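## Task

Lift the rear cooling block (the one farther from the handle) out of the drawer of cooler COLD and set it on deck slot D2, resting flat within that slot's locators. Its 4 loose tubes must each finish in the bore it began in. The front block must stay flat in its own place with every tube in its bore, and plate P1 must remain on D1 as it is now. Release the block and move the gripper away at the end.

## Robot and tools

Robot: two FANUC CRX-5iA six-joint arms, left_arm and right_arm, each fitted with a Robotiq 2F-140 parallel gripper. Either arm may do the job; the idle one can be parked out of the way. Keep the arms from striking or leaning on each other.

Scene frame: origin on the table surface midway between the arms, +z up, +x pointing out across the table, left_arm on the +y side. The names left and right do not refer to image sides. Base of left_arm: (+0.058, +0.344, 0) m, quat_wxyz (+1.000, 0, 0, -0.023). Base of right_arm: (+0.011, -0.456, 0) m, quat_wxyz (+0.996, 0, 0, +0.088).

Layout: COLD is a loose cooler with an open drawer holding two cooling blocks, front (by the handle) and rear. D1 is the deck slot beside COLD (P1 sits there), D2 the next one past D1. COLD must finish within about a finger width of its start, upright and barely rotated; its drawer rolls when pushed. Occasionally something tugs a held part or shoves a loose object. Nothing may fall off the table.

Tool execute_actions, argument actions: a list holding at most one entry. An empty list only reports the state. An entry {"rows": [...], "steps": n} is a motion, n from 1 to 15 control steps of 1/30 s each (default 15); each row covers one step and the final row repeats if rows run out. An entry {"steps": n} with no rows is a wait of up to 300 steps, counted from the previous result. Optional pictures (true/false) controls whether camera images come back. A rejected call moves nothing.

Each row is a single flat list of 18 numbers, all within [-1, 1], always including both arms: left_arm first (9 numbers), then right_arm (9). Per arm: six joint values in the order waist, shoulder, elbow, forearm roll, wrist pitch, wrist roll, followed by gripper position, force_limit, speed.

Joint values are offsets in joint space, scaled, not absolute angles. They are measured from the joint angles printed in the most recent result that lists them (before any such result, or for later calls within the same reply, from where the arm is when the motion starts), not from the previous row. Scale: 1.0 equals 1.983 rad for waist and shoulder, 2.38 rad for elbow, 2.975 rad for forearm roll, wrist pitch and wrist roll. Sending all zeros is therefore not a hold; it pulls the arm back to that reference pose. Stated joint ranges (rad): waist ±3.491, shoulder ±3.140, elbow -1.187 to 4.328, forearm roll ±3.316, wrist pitch ±3.140, wrist roll ±3.927. Asking more than 0.010 rad beyond an end gets the call refused; true ends may differ by up to 0.010 rad, and a target past the real end is clipped, reported as "joint sent to its limit" (possibly about an earlier motion).

Motion limits: target speeds up to 2.62 (waist, shoulder), 3.14 (elbow), 3.93 (wrist joints) rad/s, with 0.5 s to accelerate; joints of an arm are synchronised. Targets stay within a lead of the measured angle (0.805, 0.966, 1.21 rad by joint group), and are pulled back if they would place the gripper over 70 mm from its current spot. Big moves therefore need several calls. Arms continue toward the last target while you think or wait, until they settle or a step is HELD.

Gripper numbers are absolute commands, not offsets. position: +1 fully open (140 mm), pads touch near -0.8, -1 closes until blocked. force_limit: roughly 14 N at -1, 60 N at 0, 107 N at +1 (parts up to 40 mm wide). speed: about 30 mm/s at -1, 140 at 0, 250 at +1. To leave a gripper unchanged, repeat its last three values; 0 is a real command. To squeeze harder while gripping, raise force_limit and switch position between -1 and -0.98.

Gripper geometry: fingers extend along the gripper's +z, closing along its y. end_effector_position is the point between closed pads; fingertips reach about 33 mm past it closed and 9 mm open, and travel roughly 24 mm outward while closing, so keep clearance above surfaces.

Results: a state line per arm with end_effector_position (m) and end_effector_quat_wxyz in the scene frame (less accurate at long reach); Joint positions (rad) and Joint velocities (rad/s) per arm in column order; object_status (0 moving, 1 blocked while opening, 2 blocked while closing, meaning a grasp, 3 reached target or pads met); position_measured in counts (3 open, 230 pads met, not linear). "joint command not followed" means a clearance check altered targets; HELD marks steps where your row was not applied. Faults: torque reaching a joint load limit (152 N m for waist, shoulder, elbow; 38 N m for wrist joints, held weight included) or any external force of 150 N stops that arm for 10 s, yielding to contact. MOTOR HOT warns of heat from holding loads; an OVER-TEMPERATURE FAULT brakes the arm until cooled.

zoom_image: camera (cam_head_left, cam_head_right, cam_high, cam_low at 504x504; cam_left_wrist, cam_right_wrist at 616x616) and region [x0, y0, x1, y1] in pixels, top-left origin, at most 504 by 504. read_manual(section="licences") only gives licence texts. finished_scene(scene) closes the current scene irreversibly and reports success.

Avoid: dropping or slamming the block, spilling tubes from their bores, shoving COLD or rolling the drawer, disturbing P1 or the other block, hard contacts and arm-to-arm collisions. Finish with the gripper open and withdrawn.

Each tool is called by a JSON object that holds its "op" and its "data", one argument or row to a line.

## Session

{"op": "execute_actions", "data": {
  "actions": []
}}

Scene clock: 0.00 s of 6600.00 s.
left_arm: end_effector_position=(+0.4901, +0.7785, +0.2652) position_measured=3 object_status=3 end_effector_quat_wxyz=(+0.385, -0.358, +0.619, -0.584) | right_arm: end_effector_position=(+0.4916, -0.6538, +0.2424) position_measured=3 object_status=3 end_effector_quat_wxyz=(-0.151, -0.144, +0.883, -0.420)
Joint positions: left_arm=[ 1.485  0.602 -0.274  1.298 -1.765 -2.536] | right_arm=[ 0.151  0.268 -0.224  0.773 -1.63  -1.755]
Joint velocities: left_arm=[ 0.    -0.001 -0.    -0.     0.     0.   ] | right_arm=[-0.001  0.    -0.     0.     0.     0.   ]

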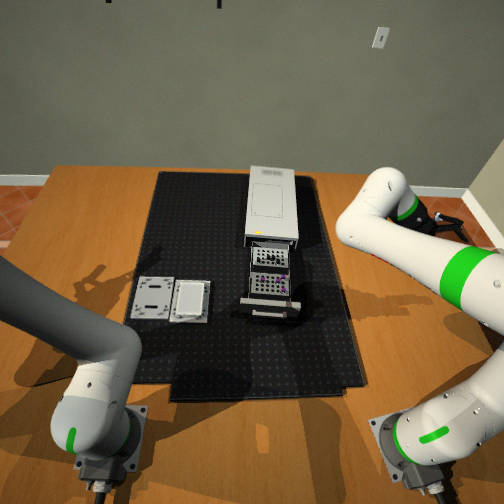

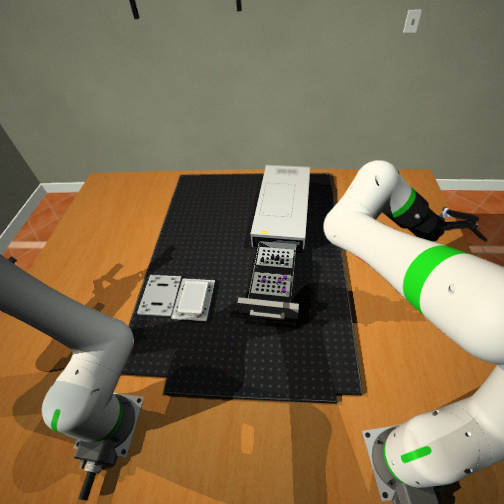

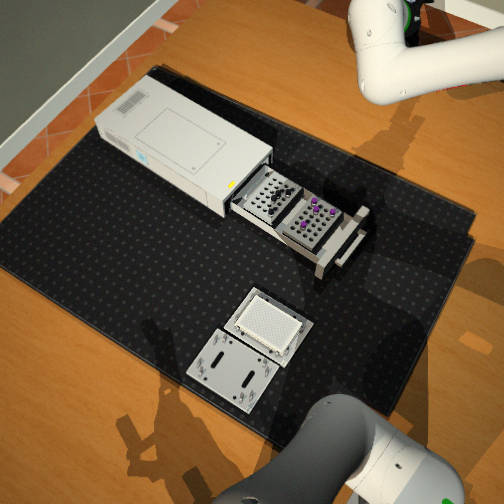

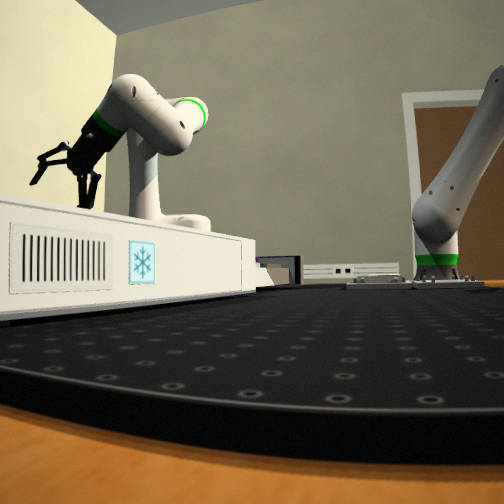

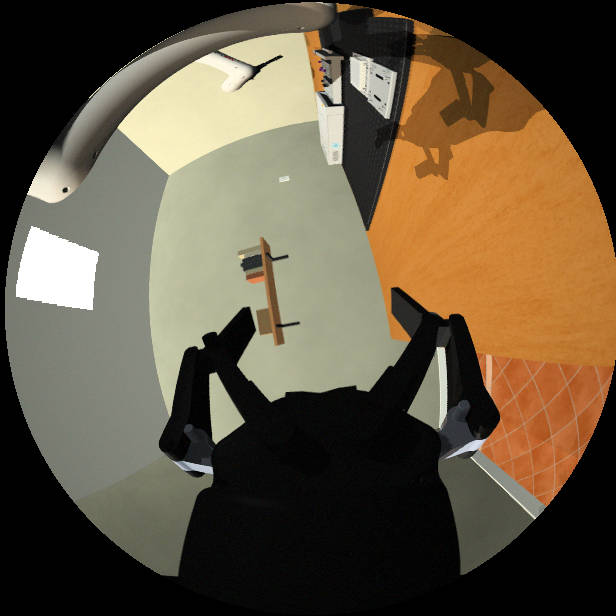

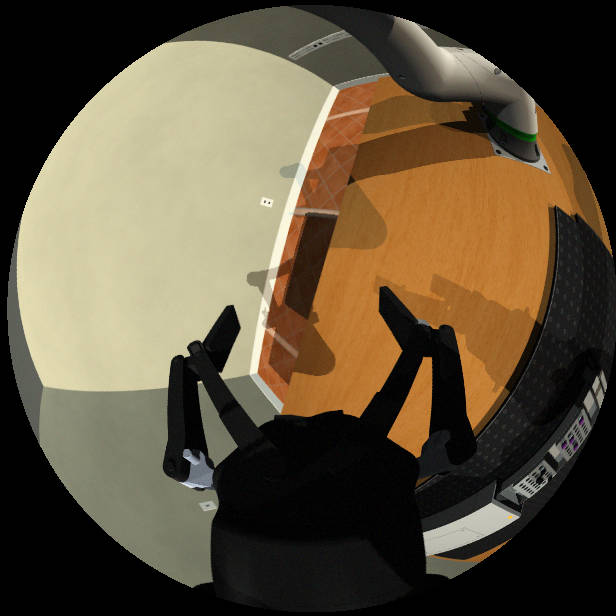

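{"op": "zoom_image", "data": {
  "camera": "cam_high",
  "region": [210, 140, 390, 300]
}}

{"op": "zoom_image", "data": {
  "camera": "cam_high",
  "region": [170, 270, 330, 430]
}}

{"op": "zoom_image", "data": {
  "camera": "cam_head_left",
  "region": [220, 220, 330, 330]
}}

{"op": "zoom_image", "data": {
  "camera": "cam_head_right",
  "region": [220, 220, 330, 330]
}}

Region (210, 140, 390, 300) of cam_high's 504x504 image, scaled by 2.800, with more detail than that image has.

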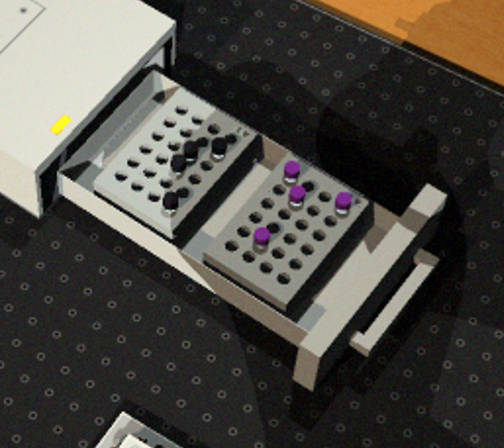

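Region (170, 270, 330, 430) of cam_high's 504x504 image, scaled by 3.150, with more detail than that image has.

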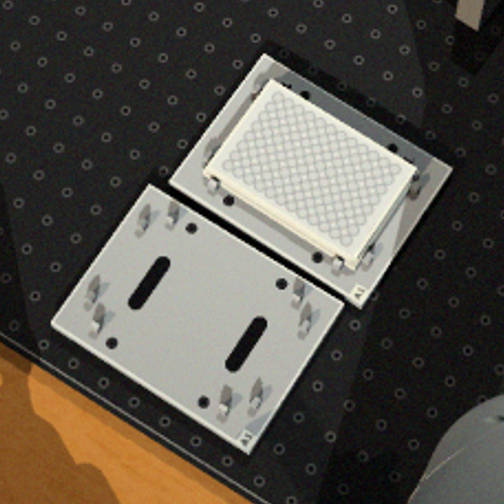

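Region (220, 220, 330, 330) of cam_head_left's 504x504 image, scaled by 4.582, with more detail than that image has.

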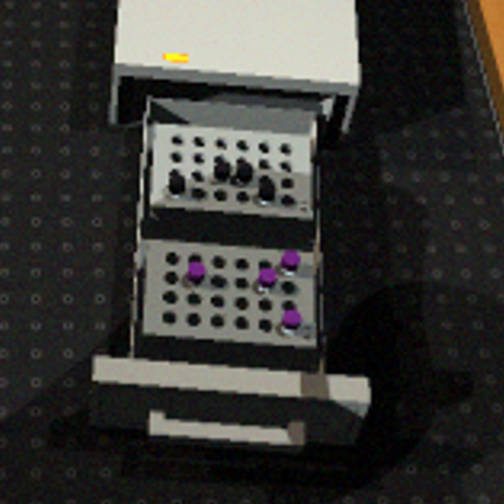

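Region (220, 220, 330, 330) of cam_head_right's 504x504 image, scaled by 4.582, with more detail than that image has.

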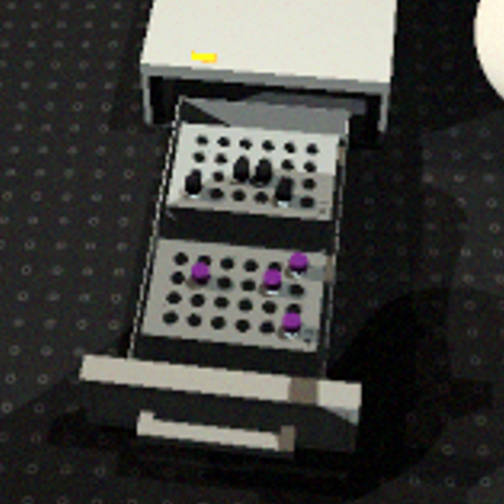

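{"op": "zoom_image", "data": {
  "camera": "cam_high",
  "region": [220, 150, 320, 250]
}}

{"op": "zoom_image", "data": {
  "camera": "cam_low",
  "region": [230, 220, 330, 310]
}}

{"op": "zoom_image", "data": {
  "camera": "cam_head_left",
  "region": [240, 230, 305, 295]
}}

{"op": "zoom_image", "data": {
  "camera": "cam_head_left",
  "region": [120, 260, 220, 340]
}}

Region (220, 150, 320, 250) of cam_high's 504x504 image, scaled by 5.040, with more detail than that image has.

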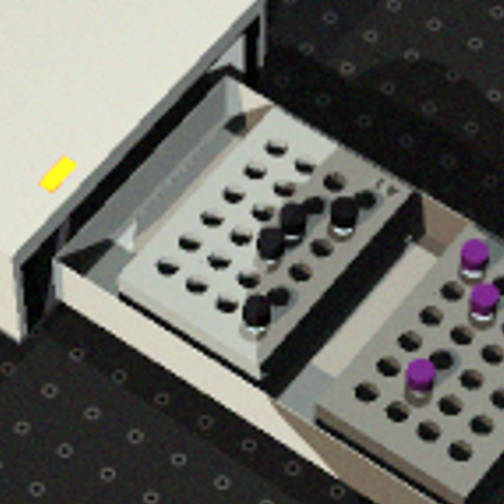

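Region (230, 220, 330, 310) of cam_low's 504x504 image, scaled by 5.040, with more detail than that image has; it fills the top 454 rows of this view, and the rest is white.

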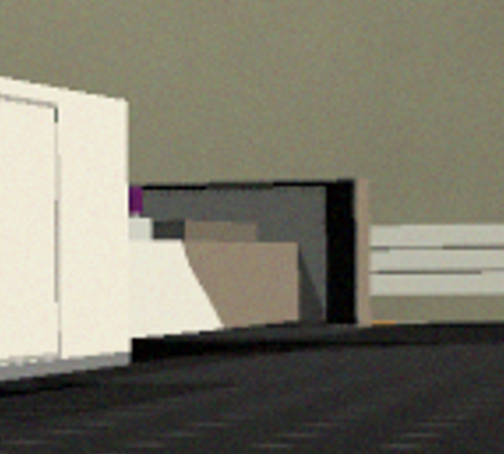

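Region (240, 230, 305, 295) of cam_head_left's 504x504 image, scaled by 7.754, with more detail than that image has.

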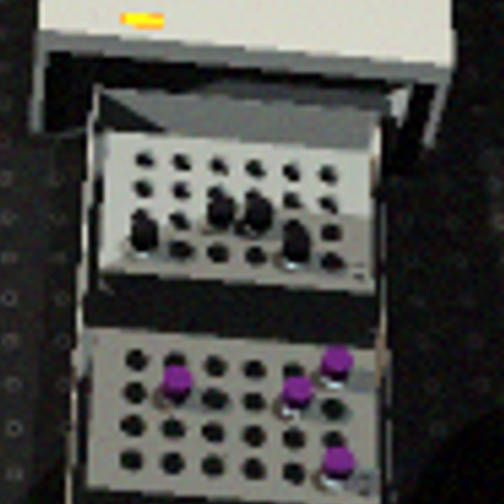

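Region (120, 260, 220, 340) of cam_head_left's 504x504 image, scaled by 5.040, with more detail than that image has; it fills the top 403 rows of this view, and the rest is white.

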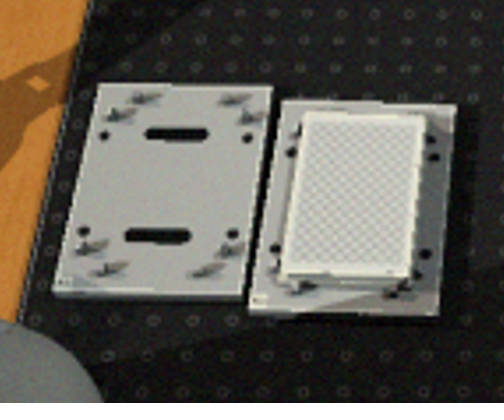

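{"op": "execute_actions", "data": {
  "actions": [
    {"rows": [[-0.9862, 0.1518, 0.5907, -0.4363, -0.0117, 0.9925, 0.5, 0, 0, -0.2, 0, 0, 0, 0, 0, 1, 0, 0]], "steps": 15}
  ],
  "pictures": false
}}

{"op": "execute_actions", "data": {
  "actions": [
    {"steps": 60}
  ],
  "pictures": false
}}

Scene clock: 120.50 s of 6600.00 s.
left_arm: end_effector_position=(+0.5730, +0.6516, +0.2004) position_measured=66 object_status=0 end_effector_quat_wxyz=(+0.095, -0.337, +0.749, -0.562) | right_arm: end_effector_position=(+0.4152, -0.7824, +0.2424) position_measured=3 object_status=3 end_effector_quat_wxyz=(-0.210, -0.015, +0.895, -0.394)
Joint positions: left_arm=[ 1.221  0.69   0.044  0.924 -1.775 -2.139] | right_arm=[-0.139  0.268 -0.224  0.773 -1.63  -1.755]
Joint velocities: left_arm=[-0.747  0.213  0.898 -0.912 -0.024  1.114] | right_arm=[-0.716  0.     0.001 -0.     0.001  0.001]
Steps of this call (steps 1 to 90: nothing new was sent; then 117.00 s passed at rest; steps 91 to 105: all 15 steps of this action). Readings (joint positions | what the end effector reports):
91: left_arm=[1.485 0.602 -0.274 1.298 -1.765 -2.536] | right_arm=[0.151 0.268 -0.224 0.773 -1.630 -1.755] | left_arm position_measured=3 object_status=0 | right_arm position_measured=3 object_status=3
92: left_arm=[1.483 0.603 -0.271 1.295 -1.765 -2.533] | right_arm=[0.149 0.268 -0.224 0.773 -1.630 -1.755] | left_arm position_measured=5 object_status=0 | right_arm position_measured=3 object_status=3
94: left_arm=[1.463 0.610 -0.246 1.263 -1.765 -2.501] | right_arm=[0.128 0.268 -0.224 0.773 -1.630 -1.755] | left_arm position_measured=20 object_status=0 | right_arm position_measured=3 object_status=3
98: left_arm=[1.379 0.641 -0.147 1.139 -1.769 -2.377] | right_arm=[0.031 0.268 -0.224 0.773 -1.630 -1.755] | left_arm position_measured=51 object_status=0 | right_arm position_measured=3 object_status=3
105: the state above

Scene clock: 122.50 s of 6600.00 s.
left_arm: end_effector_position=(+0.6935, -0.0211, +0.1667) position_measured=66 object_status=3 end_effector_quat_wxyz=(-0.048, -0.624, +0.780, +0.009) | right_arm: end_effector_position=(+0.3778, -0.8239, +0.2424) position_measured=3 object_status=3 end_effector_quat_wxyz=(-0.231, +0.033, +0.894, -0.382)
Joint positions: left_arm=[-0.264  0.886  1.046  0.072 -1.798  0.101] | right_arm=[-0.246  0.268 -0.224  0.773 -1.63  -1.755]
Joint velocities: left_arm=[-0.63   0.05   0.263 -0.217 -0.006  0.955] | right_arm=[-0.001 -0.001 -0.001 -0.001  0.    -0.001]
Steps of this call (steps 1 to 60: the robot went on to your last target). Readings (joint positions | what the end effector reports):
1: left_arm=[1.195 0.697 0.074 0.892 -1.776 -2.100] | right_arm=[-0.163 0.268 -0.224 0.773 -1.630 -1.755] | left_arm position_measured=66 object_status=3 | right_arm position_measured=3 object_status=3
2: left_arm=[1.169 0.705 0.106 0.861 -1.776 -2.061] | right_arm=[-0.186 0.268 -0.224 0.773 -1.630 -1.755] | left_arm position_measured=66 object_status=3 | right_arm position_measured=3 object_status=3
4: left_arm=[1.113 0.719 0.173 0.799 -1.778 -1.977] | right_arm=[-0.222 0.268 -0.224 0.773 -1.630 -1.755] | left_arm position_measured=66 object_status=3 | right_arm position_measured=3 object_status=3
8: left_arm=[0.994 0.746 0.313 0.680 -1.781 -1.800] | right_arm=[-0.245 0.268 -0.224 0.773 -1.630 -1.755] | left_arm position_measured=66 object_status=3 | right_arm position_measured=3 object_status=3
60: the state above

{"op": "execute_actions", "data": {
  "actions": [
    {"steps": 30}
  ]
}}

Scene clock: 124.87 s of 6600.00 s.
left_arm: end_effector_position=(+0.6382, -0.1345, +0.1800) position_measured=66 object_status=3 end_effector_quat_wxyz=(-0.000, +0.671, -0.741, +0.000) | right_arm: end_effector_position=(+0.3778, -0.8239, +0.2424) position_measured=3 object_status=3 end_effector_quat_wxyz=(-0.231, +0.033, +0.894, -0.382)
Joint positions: left_arm=[-0.471  0.903  1.132 -0.    -1.799  0.417] | right_arm=[-0.246  0.268 -0.224  0.773 -1.63  -1.755]
Joint velocities: left_arm=[ 0.    -0.001 -0.     0.     0.001 -0.   ] | right_arm=[ 0.    -0.     0.    -0.    -0.001  0.   ]
Steps of this call (steps 1 to 30: the robot went on to your last target; steps 31 to 71: nothing new was sent). Readings (joint positions | what the end effector reports):
1: left_arm=[-0.285 0.888 1.054 0.064 -1.798 0.134] | right_arm=[-0.246 0.268 -0.224 0.773 -1.630 -1.755] | left_arm position_measured=66 object_status=3 | right_arm position_measured=3 object_status=3
2: left_arm=[-0.306 0.890 1.063 0.057 -1.798 0.166] | right_arm=[-0.246 0.268 -0.224 0.773 -1.630 -1.755] | left_arm position_measured=66 object_status=3 | right_arm position_measured=3 object_status=3
4: left_arm=[-0.348 0.893 1.081 0.042 -1.798 0.230] | right_arm=[-0.246 0.268 -0.224 0.773 -1.630 -1.755] | left_arm position_measured=66 object_status=3 | right_arm position_measured=3 object_status=3
8: left_arm=[-0.430 0.900 1.115 0.014 -1.799 0.355] | right_arm=[-0.246 0.268 -0.224 0.773 -1.630 -1.755] | left_arm position_measured=66 object_status=3 | right_arm position_measured=3 object_status=3
71: the state above
All arms were judged still, so your last target was given up. Only a new action makes them travel on or press farther. Fingers that are still opening or closing keep moving.
camera_calibration (this result's frames):
cam_left_wrist: T_world_to_cam=[[-0.963294, 0.267548, -0.0219902, 0.658826], [0.243685, 0.905855, 0.346475, -0.0910539], [0.112619, 0.328398, -0.937801, 0.334889], [0, 0, 0, 1]] pos_world=[0.619117, -0.203763, 0.360095]
cam_right_wrist: T_world_to_cam=[[0.00424167, 0.699994, -0.714136, 0.742213], [0.999557, 0.0180583, 0.0236377, -0.367886], [0.0294423, -0.71392, -0.699608, -0.244481], [0, 0, 0, 1]] pos_world=[0.371774, -0.687442, 0.367696]

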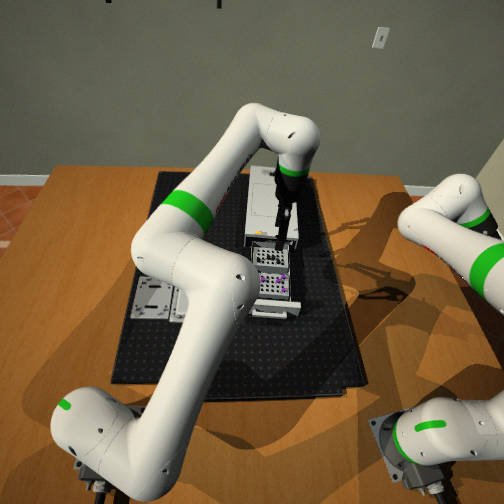

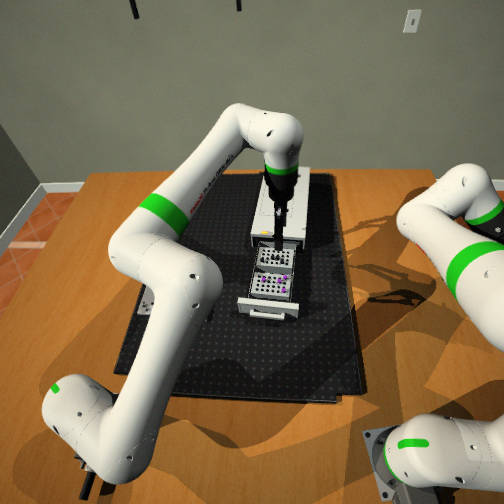

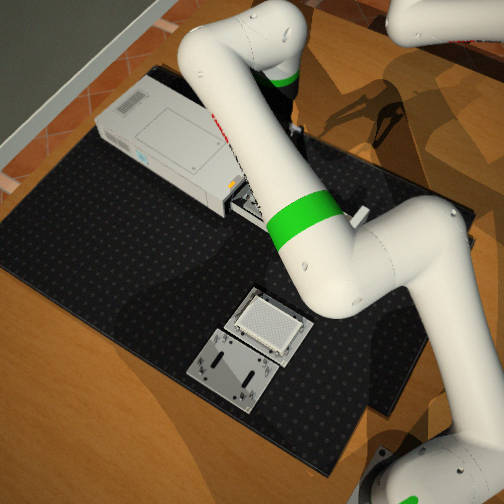

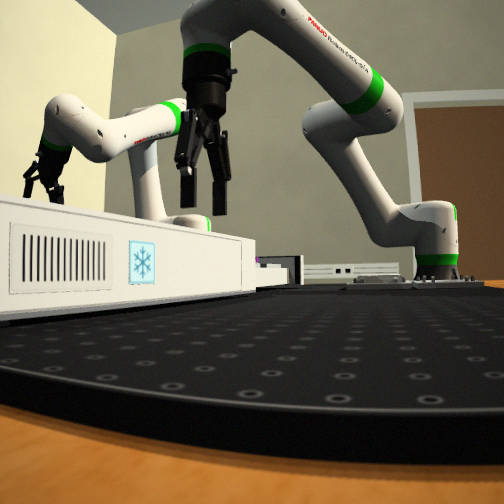

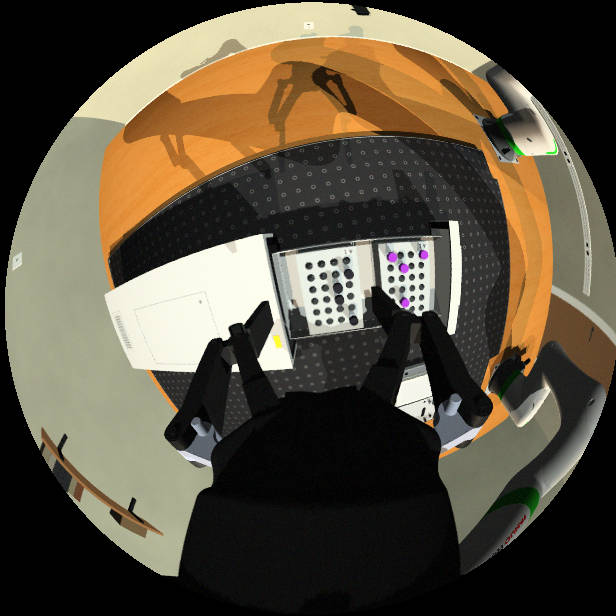

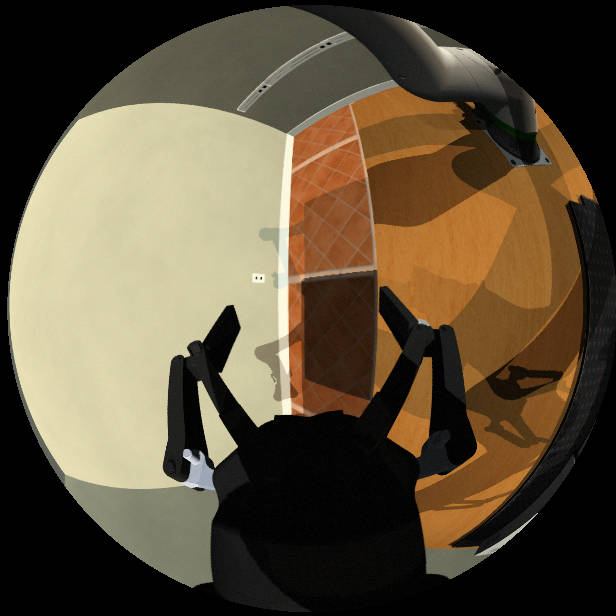

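{"op": "zoom_image", "data": {
  "camera": "cam_left_wrist",
  "region": [240, 210, 420, 370]
}}

{"op": "zoom_image", "data": {
  "camera": "cam_low",
  "region": [150, 100, 310, 300]
}}

Region (240, 210, 420, 370) of cam_left_wrist's 616x616 image, scaled by 2.800, with more detail than that image has.

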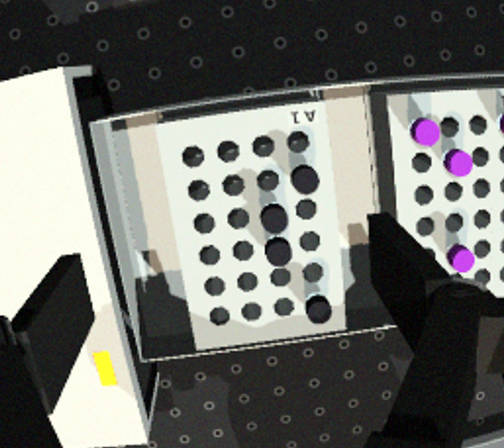

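Region (150, 100, 310, 300) of cam_low's 504x504 image, scaled by 2.520, with more detail than that image has; it fills the left 403 columns of this view, and the rest is white.

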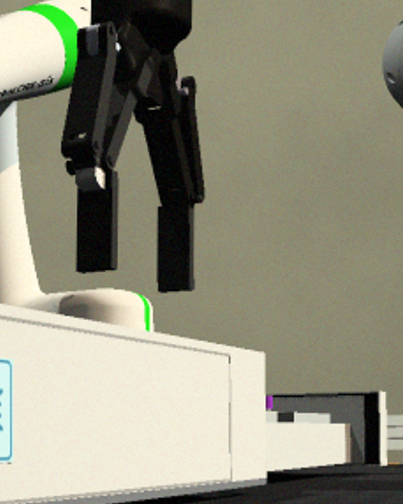

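{"op": "zoom_image", "data": {
  "camera": "cam_left_wrist",
  "region": [255, 230, 395, 350]
}}

{"op": "zoom_image", "data": {
  "camera": "cam_left_wrist",
  "region": [150, 270, 510, 500]
}}

Region (255, 230, 395, 350) of cam_left_wrist's 616x616 image, scaled by 3.600, with more detail than that image has; it fills the top 432 rows of this view, and the rest is white.

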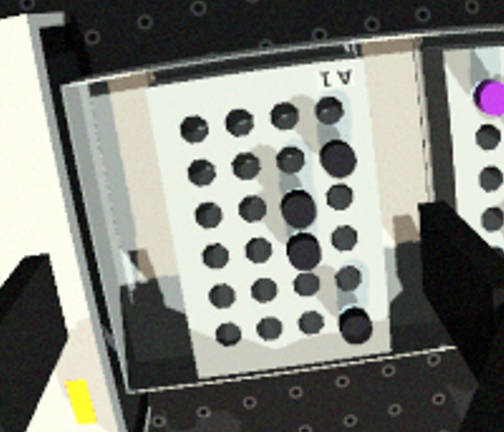

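Region (150, 270, 510, 500) of cam_left_wrist's 616x616 image, scaled by 1.400, with more detail than that image has; it fills the top 322 rows of this view, and the rest is white.

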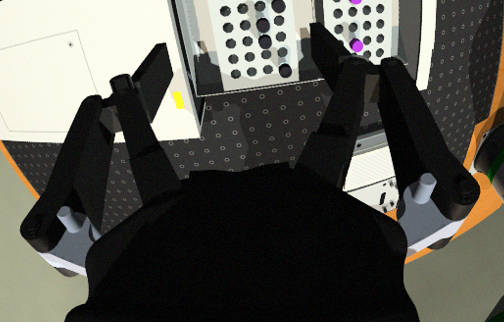

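{"op": "execute_actions", "data": {
  "actions": [
    {"rows": [[0.00605, -0.0595, -0.1395, 0, 0.07166, -0.004, 0.5, 0, 0, 0, 0, 0, 0, 0, 0, 1, 0, 0]], "steps": 15}
  ],
  "pictures": false
}}

{"op": "execute_actions", "data": {
  "actions": [
    {"steps": 12}
  ]
}}

Scene clock: 192.10 s of 6600.00 s.
left_arm: end_effector_position=(+0.6253, -0.1173, +0.1251) position_measured=66 object_status=3 end_effector_quat_wxyz=(-0.000, +0.671, -0.741, -0.000) | right_arm: end_effector_position=(+0.3777, -0.8239, +0.2424) position_measured=3 object_status=3 end_effector_quat_wxyz=(-0.231, +0.033, +0.894, -0.382)
Joint positions: left_arm=[-0.459  0.785  0.801 -0.    -1.587  0.405] | right_arm=[-0.246  0.268 -0.224  0.773 -1.63  -1.755]
Joint velocities: left_arm=[ 0.002 -0.018 -0.042 -0.     0.028 -0.002] | right_arm=[-0.001  0.001  0.002 -0.    -0.    -0.   ]
Steps of this call (steps 1 to 90: nothing new was sent; then 63.73 s passed at rest; steps 91 to 105: all 15 steps of this action). Readings (joint positions | what the end effector reports):
91: left_arm=[-0.471 0.903 1.132 -0.000 -1.799 0.417] | right_arm=[-0.246 0.268 -0.224 0.773 -1.630 -1.755] | left_arm position_measured=66 object_status=3 | right_arm position_measured=3 object_status=3
92: left_arm=[-0.471 0.902 1.130 -0.000 -1.798 0.417] | right_arm=[-0.246 0.268 -0.224 0.773 -1.630 -1.755] | left_arm position_measured=66 object_status=3 | right_arm position_measured=3 object_status=3
94: left_arm=[-0.470 0.893 1.105 -0.000 -1.782 0.416] | right_arm=[-0.246 0.268 -0.224 0.773 -1.630 -1.755] | left_arm position_measured=66 object_status=3 | right_arm position_measured=3 object_status=3
98: left_arm=[-0.465 0.846 0.971 -0.000 -1.696 0.411] | right_arm=[-0.246 0.268 -0.224 0.773 -1.630 -1.755] | left_arm position_measured=66 object_status=3 | right_arm position_measured=3 object_status=3
105: the state above

Scene clock: 192.50 s of 6600.00 s.
left_arm: end_effector_position=(+0.6253, -0.1172, +0.1250) position_measured=66 object_status=3 end_effector_quat_wxyz=(-0.000, +0.671, -0.741, -0.000) | right_arm: end_effector_position=(+0.3778, -0.8239, +0.2424) position_measured=3 object_status=3 end_effector_quat_wxyz=(-0.231, +0.033, +0.894, -0.382)
Joint positions: left_arm=[-0.459  0.785  0.8   -0.    -1.586  0.405] | right_arm=[-0.246  0.268 -0.224  0.773 -1.63  -1.755]
Joint velocities: left_arm=[-0.    -0.    -0.002  0.    -0.001  0.001] | right_arm=[ 0.     0.     0.001 -0.001  0.001 -0.   ]
Steps of this call (steps 1 to 12: the robot went on to your last target). Readings (joint positions | what the end effector reports):
1: left_arm=[-0.459 0.785 0.801 -0.000 -1.586 0.405] | right_arm=[-0.246 0.268 -0.224 0.773 -1.630 -1.755] | left_arm position_measured=66 object_status=3 | right_arm position_measured=3 object_status=3
2: left_arm=[-0.459 0.785 0.800 -0.000 -1.586 0.405] | right_arm=[-0.246 0.268 -0.224 0.773 -1.630 -1.755] | left_arm position_measured=66 object_status=3 | right_arm position_measured=3 object_status=3
4: left_arm=[-0.459 0.785 0.800 -0.000 -1.586 0.405] | right_arm=[-0.246 0.268 -0.224 0.773 -1.630 -1.755] | left_arm position_measured=66 object_status=3 | right_arm position_measured=3 object_status=3
8: left_arm=[-0.459 0.785 0.800 -0.000 -1.586 0.405] | right_arm=[-0.246 0.268 -0.224 0.773 -1.630 -1.755] | left_arm position_measured=66 object_status=3 | right_arm position_measured=3 object_status=3
12: the state above
camera_calibration (this result's frames):
cam_left_wrist: T_world_to_cam=[[-0.963315, 0.267534, -0.0212007, 0.640485], [0.243909, 0.905719, 0.346671, -0.0846578], [0.111948, 0.328782, -0.937747, 0.279529], [0, 0, 0, 1]] pos_world=[0.606345, -0.18658, 0.305055]
cam_right_wrist: T_world_to_cam=[[0.00424163, 0.699994, -0.714136, 0.742213], [0.999557, 0.0180583, 0.0236377, -0.367886], [0.0294423, -0.71392, -0.699608, -0.244481], [0, 0, 0, 1]] pos_world=[0.371774, -0.687442, 0.367696]

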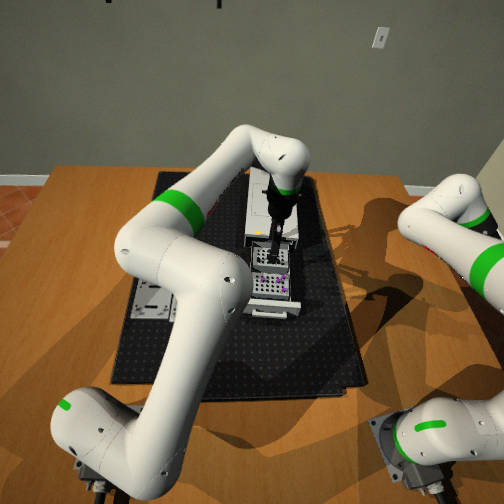

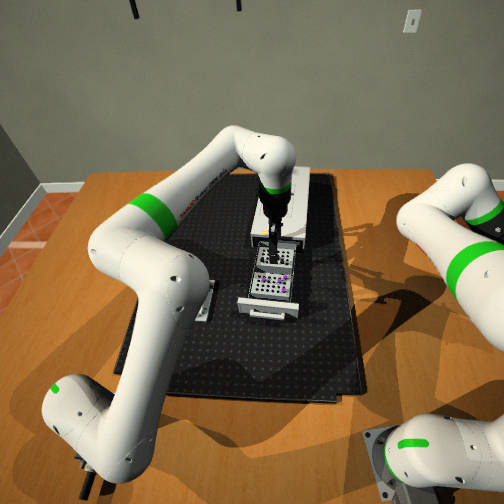

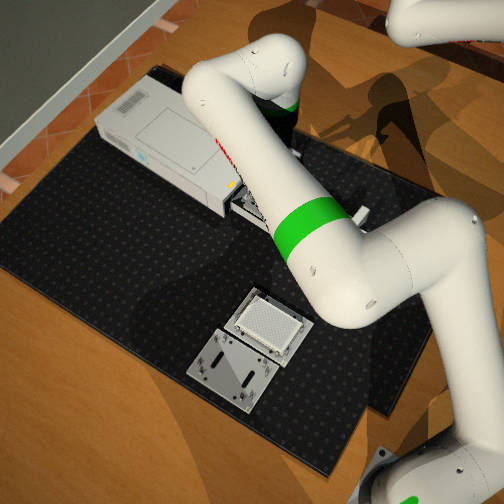

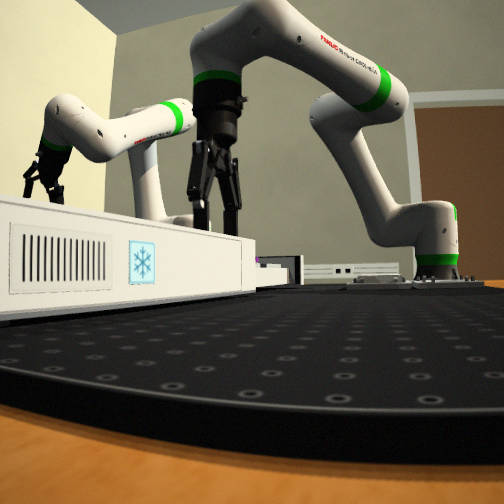

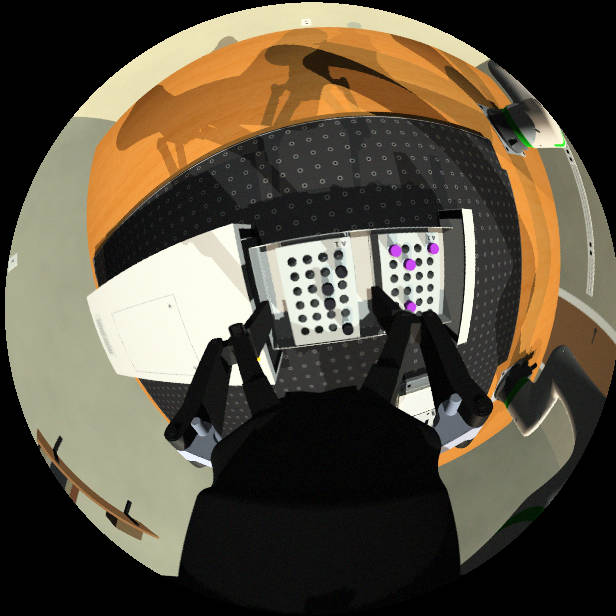

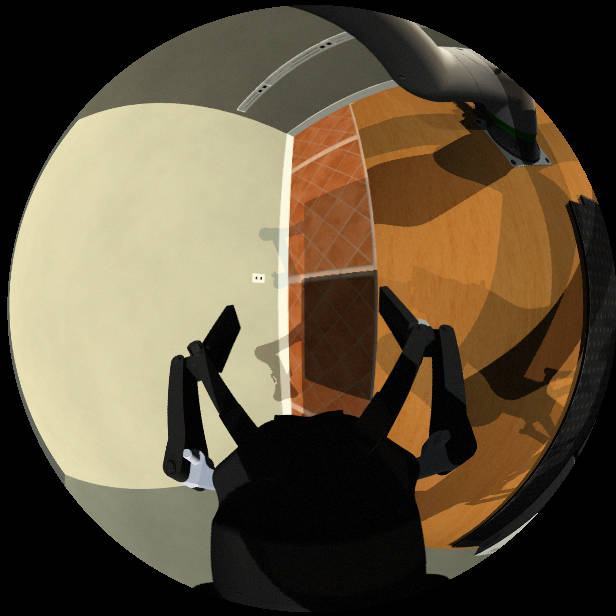

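{"op": "zoom_image", "data": {
  "camera": "cam_left_wrist",
  "region": [235, 220, 395, 360]
}}

Region (235, 220, 395, 360) of cam_left_wrist's 616x616 image, scaled by 3.150, with more detail than that image has; it fills the top 441 rows of this view, and the rest is white.

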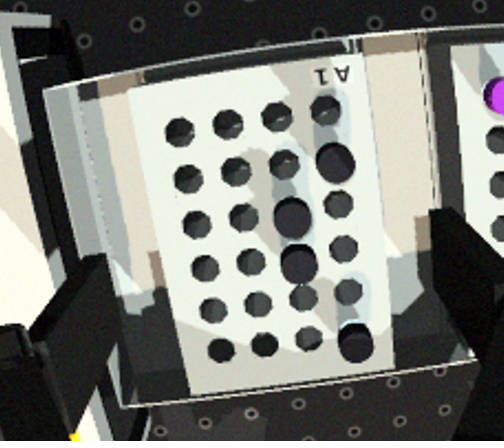

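{"op": "zoom_image", "data": {
  "camera": "cam_left_wrist",
  "region": [250, 285, 300, 335]
}}

{"op": "zoom_image", "data": {
  "camera": "cam_left_wrist",
  "region": [345, 275, 395, 325]
}}

Region (250, 285, 300, 335) of cam_left_wrist's 616x616 image, scaled by 10.080, with more detail than that image has.

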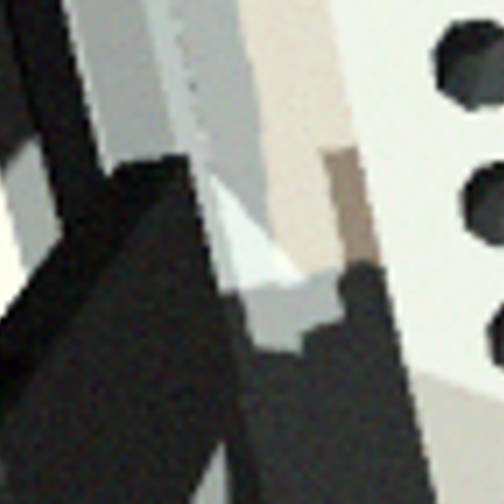

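Region (345, 275, 395, 325) of cam_left_wrist's 616x616 image, scaled by 10.080, with more detail than that image has.

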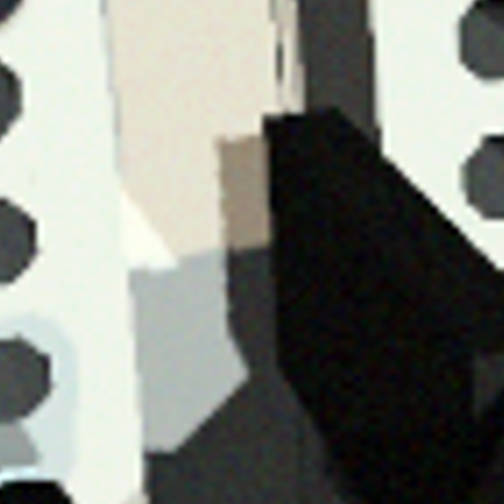

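{"op": "execute_actions", "data": {
  "actions": [
    {"rows": [[0,0.0001,-0.001,0,0.0008,0.0001,0.5,0,0,0,0,0,0,0,0,1,0,0],[0,0.0003,-0.0037,0,0.0032,0.0003,0.5,0,0,0,0,0,0,0,0,1,0,0],[-0.0001,0.0007,-0.0077,0,0.0067,0.0006,0.5,0,0,0,0,0,0,0,0,1,0,0],[-0.0001,0.0012,-0.0128,0,0.011,0.001,0.5,0,0,0,0,0,0,0,0,1,0,0],[-0.0002,0.0017,-0.0186,0,0.016,0.0014,0.5,0,0,0,0,0,0,0,0,1,0,0],[-0.0003,0.0023,-0.0247,0,0.0213,0.0019,0.5,0,0,0,0,0,0,0,0,1,0,0],[-0.0003,0.0029,-0.0308,0,0.0265,0.0023,0.5,0,0,0,0,0,0,0,0,1,0,0],[-0.0004,0.0034,-0.0366,0,0.0315,0.0027,0.5,0,0,0,0,0,0,0,0,1,0,0],[-0.0004,0.0039,-0.0417,0,0.0359,0.0031,0.5,0,0,0,0,0,0,0,0,1,0,0],[-0.0005,0.0042,-0.0457,0,0.0394,0.0034,0.5,0,0,0,0,0,0,0,0,1,0,0],[-0.0005,0.0045,-0.0484,0,0.0417,0.0036,0.5,0,0,0,0,0,0,0,0,1,0,0],[-0.0005,0.00458,-0.04938,0,0.04256,0.0037,0.5,0,0,0,0,0,0,0,0,1,0,0]], "steps": 15}
  ],
  "pictures": false
}}

{"op": "execute_actions", "data": {
  "actions": [
    {"steps": 8}
  ]
}}

Scene clock: 252.77 s of 6600.00 s.
left_arm: end_effector_position=(+0.6249, -0.1178, +0.0696) position_measured=66 object_status=3 end_effector_quat_wxyz=(-0.000, +0.675, -0.738, -0.000) | right_arm: end_effector_position=(+0.3778, -0.8239, +0.2424) position_measured=3 object_status=3 end_effector_quat_wxyz=(-0.231, +0.033, +0.894, -0.382)
Joint positions: left_arm=[-0.459  0.794  0.686 -0.    -1.464  0.415] | right_arm=[-0.246  0.268 -0.224  0.773 -1.63  -1.755]
Joint velocities: left_arm=[-0.001  0.005 -0.083  0.     0.092  0.008] | right_arm=[ 0.001  0.     0.001  0.    -0.     0.   ]
Steps of this call (steps 1 to 15: the robot went on to your last target; steps 16 to 90: nothing new was sent; then 56.77 s passed at rest; steps 91 to 105: all 15 steps of this action). Readings (joint positions | what the end effector reports):
91: left_arm=[-0.459 0.785 0.800 -0.000 -1.586 0.405] | right_arm=[-0.246 0.268 -0.224 0.773 -1.630 -1.755] | left_arm position_measured=66 object_status=3 | right_arm position_measured=3 object_status=3
92: left_arm=[-0.459 0.785 0.799 -0.000 -1.586 0.405] | right_arm=[-0.246 0.268 -0.224 0.773 -1.630 -1.755] | left_arm position_measured=66 object_status=3 | right_arm position_measured=3 object_status=3
94: left_arm=[-0.459 0.785 0.793 -0.000 -1.579 0.405] | right_arm=[-0.246 0.268 -0.224 0.773 -1.630 -1.755] | left_arm position_measured=66 object_status=3 | right_arm position_measured=3 object_status=3
98: left_arm=[-0.459 0.788 0.757 -0.000 -1.540 0.409] | right_arm=[-0.246 0.268 -0.224 0.773 -1.630 -1.755] | left_arm position_measured=66 object_status=3 | right_arm position_measured=3 object_status=3
105: the state above

Scene clock: 253.03 s of 6600.00 s.
left_arm: end_effector_position=(+0.6248, -0.1178, +0.0681) position_measured=66 object_status=3 end_effector_quat_wxyz=(-0.000, +0.675, -0.738, -0.000) | right_arm: end_effector_position=(+0.3777, -0.8239, +0.2424) position_measured=3 object_status=3 end_effector_quat_wxyz=(-0.231, +0.033, +0.894, -0.382)
Joint positions: left_arm=[-0.459  0.794  0.683 -0.    -1.46   0.416] | right_arm=[-0.246  0.268 -0.224  0.773 -1.63  -1.755]
Joint velocities: left_arm=[ 0.     0.    -0.001 -0.     0.003 -0.   ] | right_arm=[-0.     0.001 -0.001 -0.001 -0.001  0.   ]
Steps of this call (steps 1 to 8: the robot went on to your last target). Readings (joint positions | what the end effector reports):
1: left_arm=[-0.459 0.794 0.684 -0.000 -1.462 0.416] | right_arm=[-0.246 0.268 -0.224 0.773 -1.630 -1.755] | left_arm position_measured=66 object_status=3 | right_arm position_measured=3 object_status=3
2: left_arm=[-0.459 0.794 0.684 -0.000 -1.461 0.416] | right_arm=[-0.246 0.268 -0.224 0.773 -1.630 -1.755] | left_arm position_measured=66 object_status=3 | right_arm position_measured=3 object_status=3
4: left_arm=[-0.459 0.794 0.683 -0.000 -1.460 0.416] | right_arm=[-0.246 0.268 -0.224 0.773 -1.630 -1.755] | left_arm position_measured=66 object_status=3 | right_arm position_measured=3 object_status=3
8: the state above
camera_calibration (this result's frames):
cam_left_wrist: T_world_to_cam=[[-0.965932, 0.257918, -0.0212922, 0.639513], [0.23484, 0.908121, 0.34665, -0.05835], [0.108743, 0.32984, -0.937753, 0.22852], [0, 0, 0, 1]] pos_world=[0.606579, -0.187328, 0.248139]
cam_right_wrist: T_world_to_cam=[[0.00424182, 0.699994, -0.714136, 0.742213], [0.999557, 0.018058, 0.0236376, -0.367887], [0.0294421, -0.71392, -0.699608, -0.244481], [0, 0, 0, 1]] pos_world=[0.371773, -0.687442, 0.367696]

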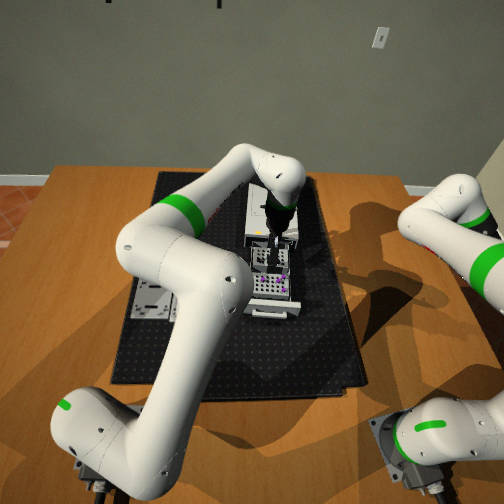

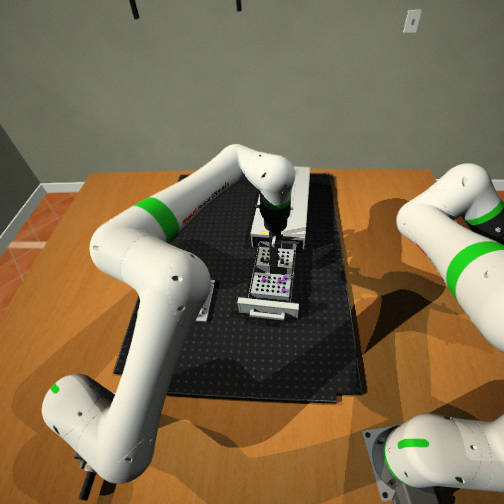

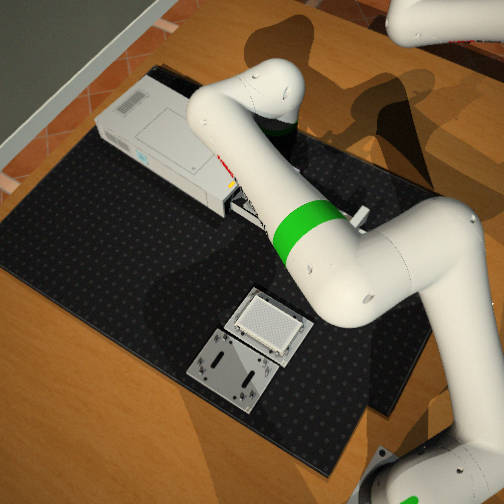

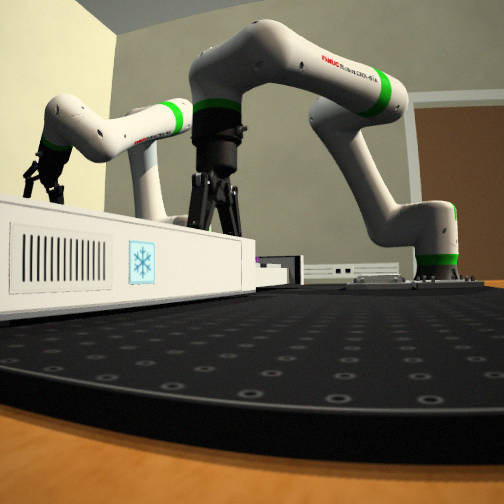

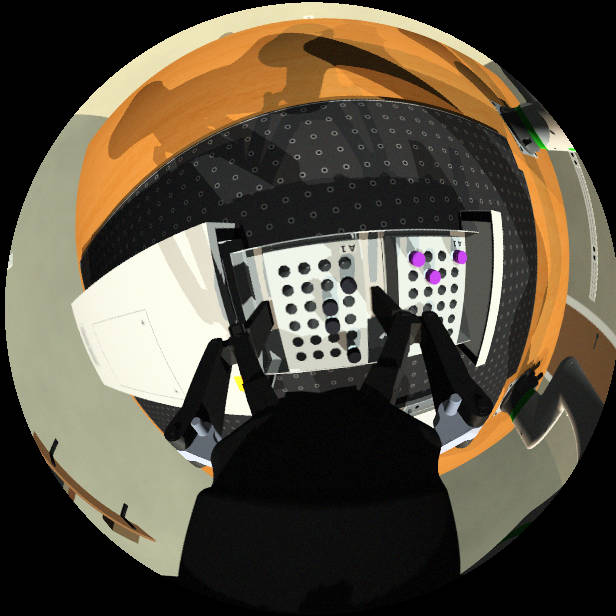

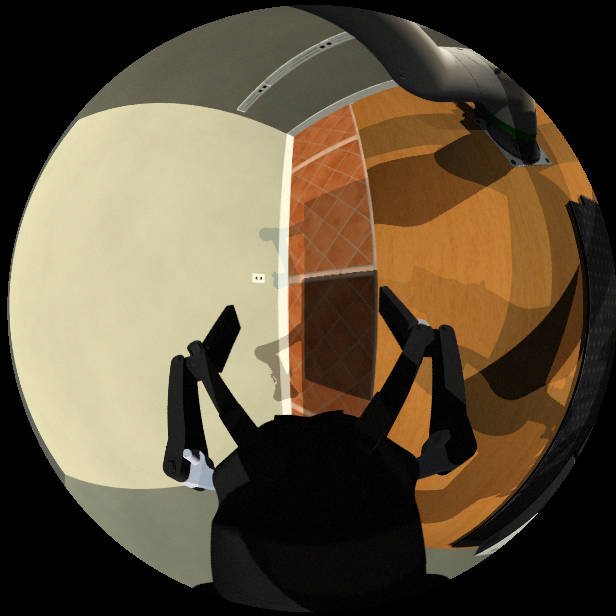

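{"op": "zoom_image", "data": {
  "camera": "cam_left_wrist",
  "region": [225, 225, 405, 390]
}}

Region (225, 225, 405, 390) of cam_left_wrist's 616x616 image, scaled by 2.800, with more detail than that image has; it fills the top 462 rows of this view, and the rest is white.

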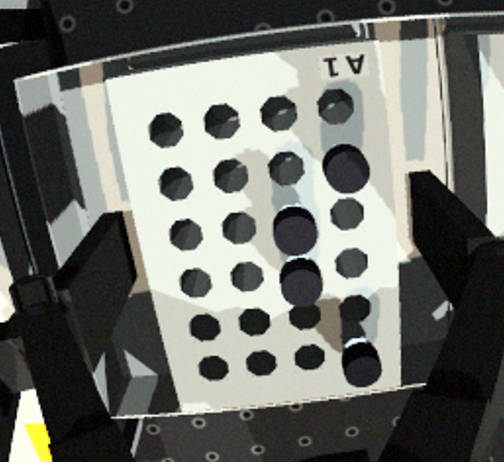

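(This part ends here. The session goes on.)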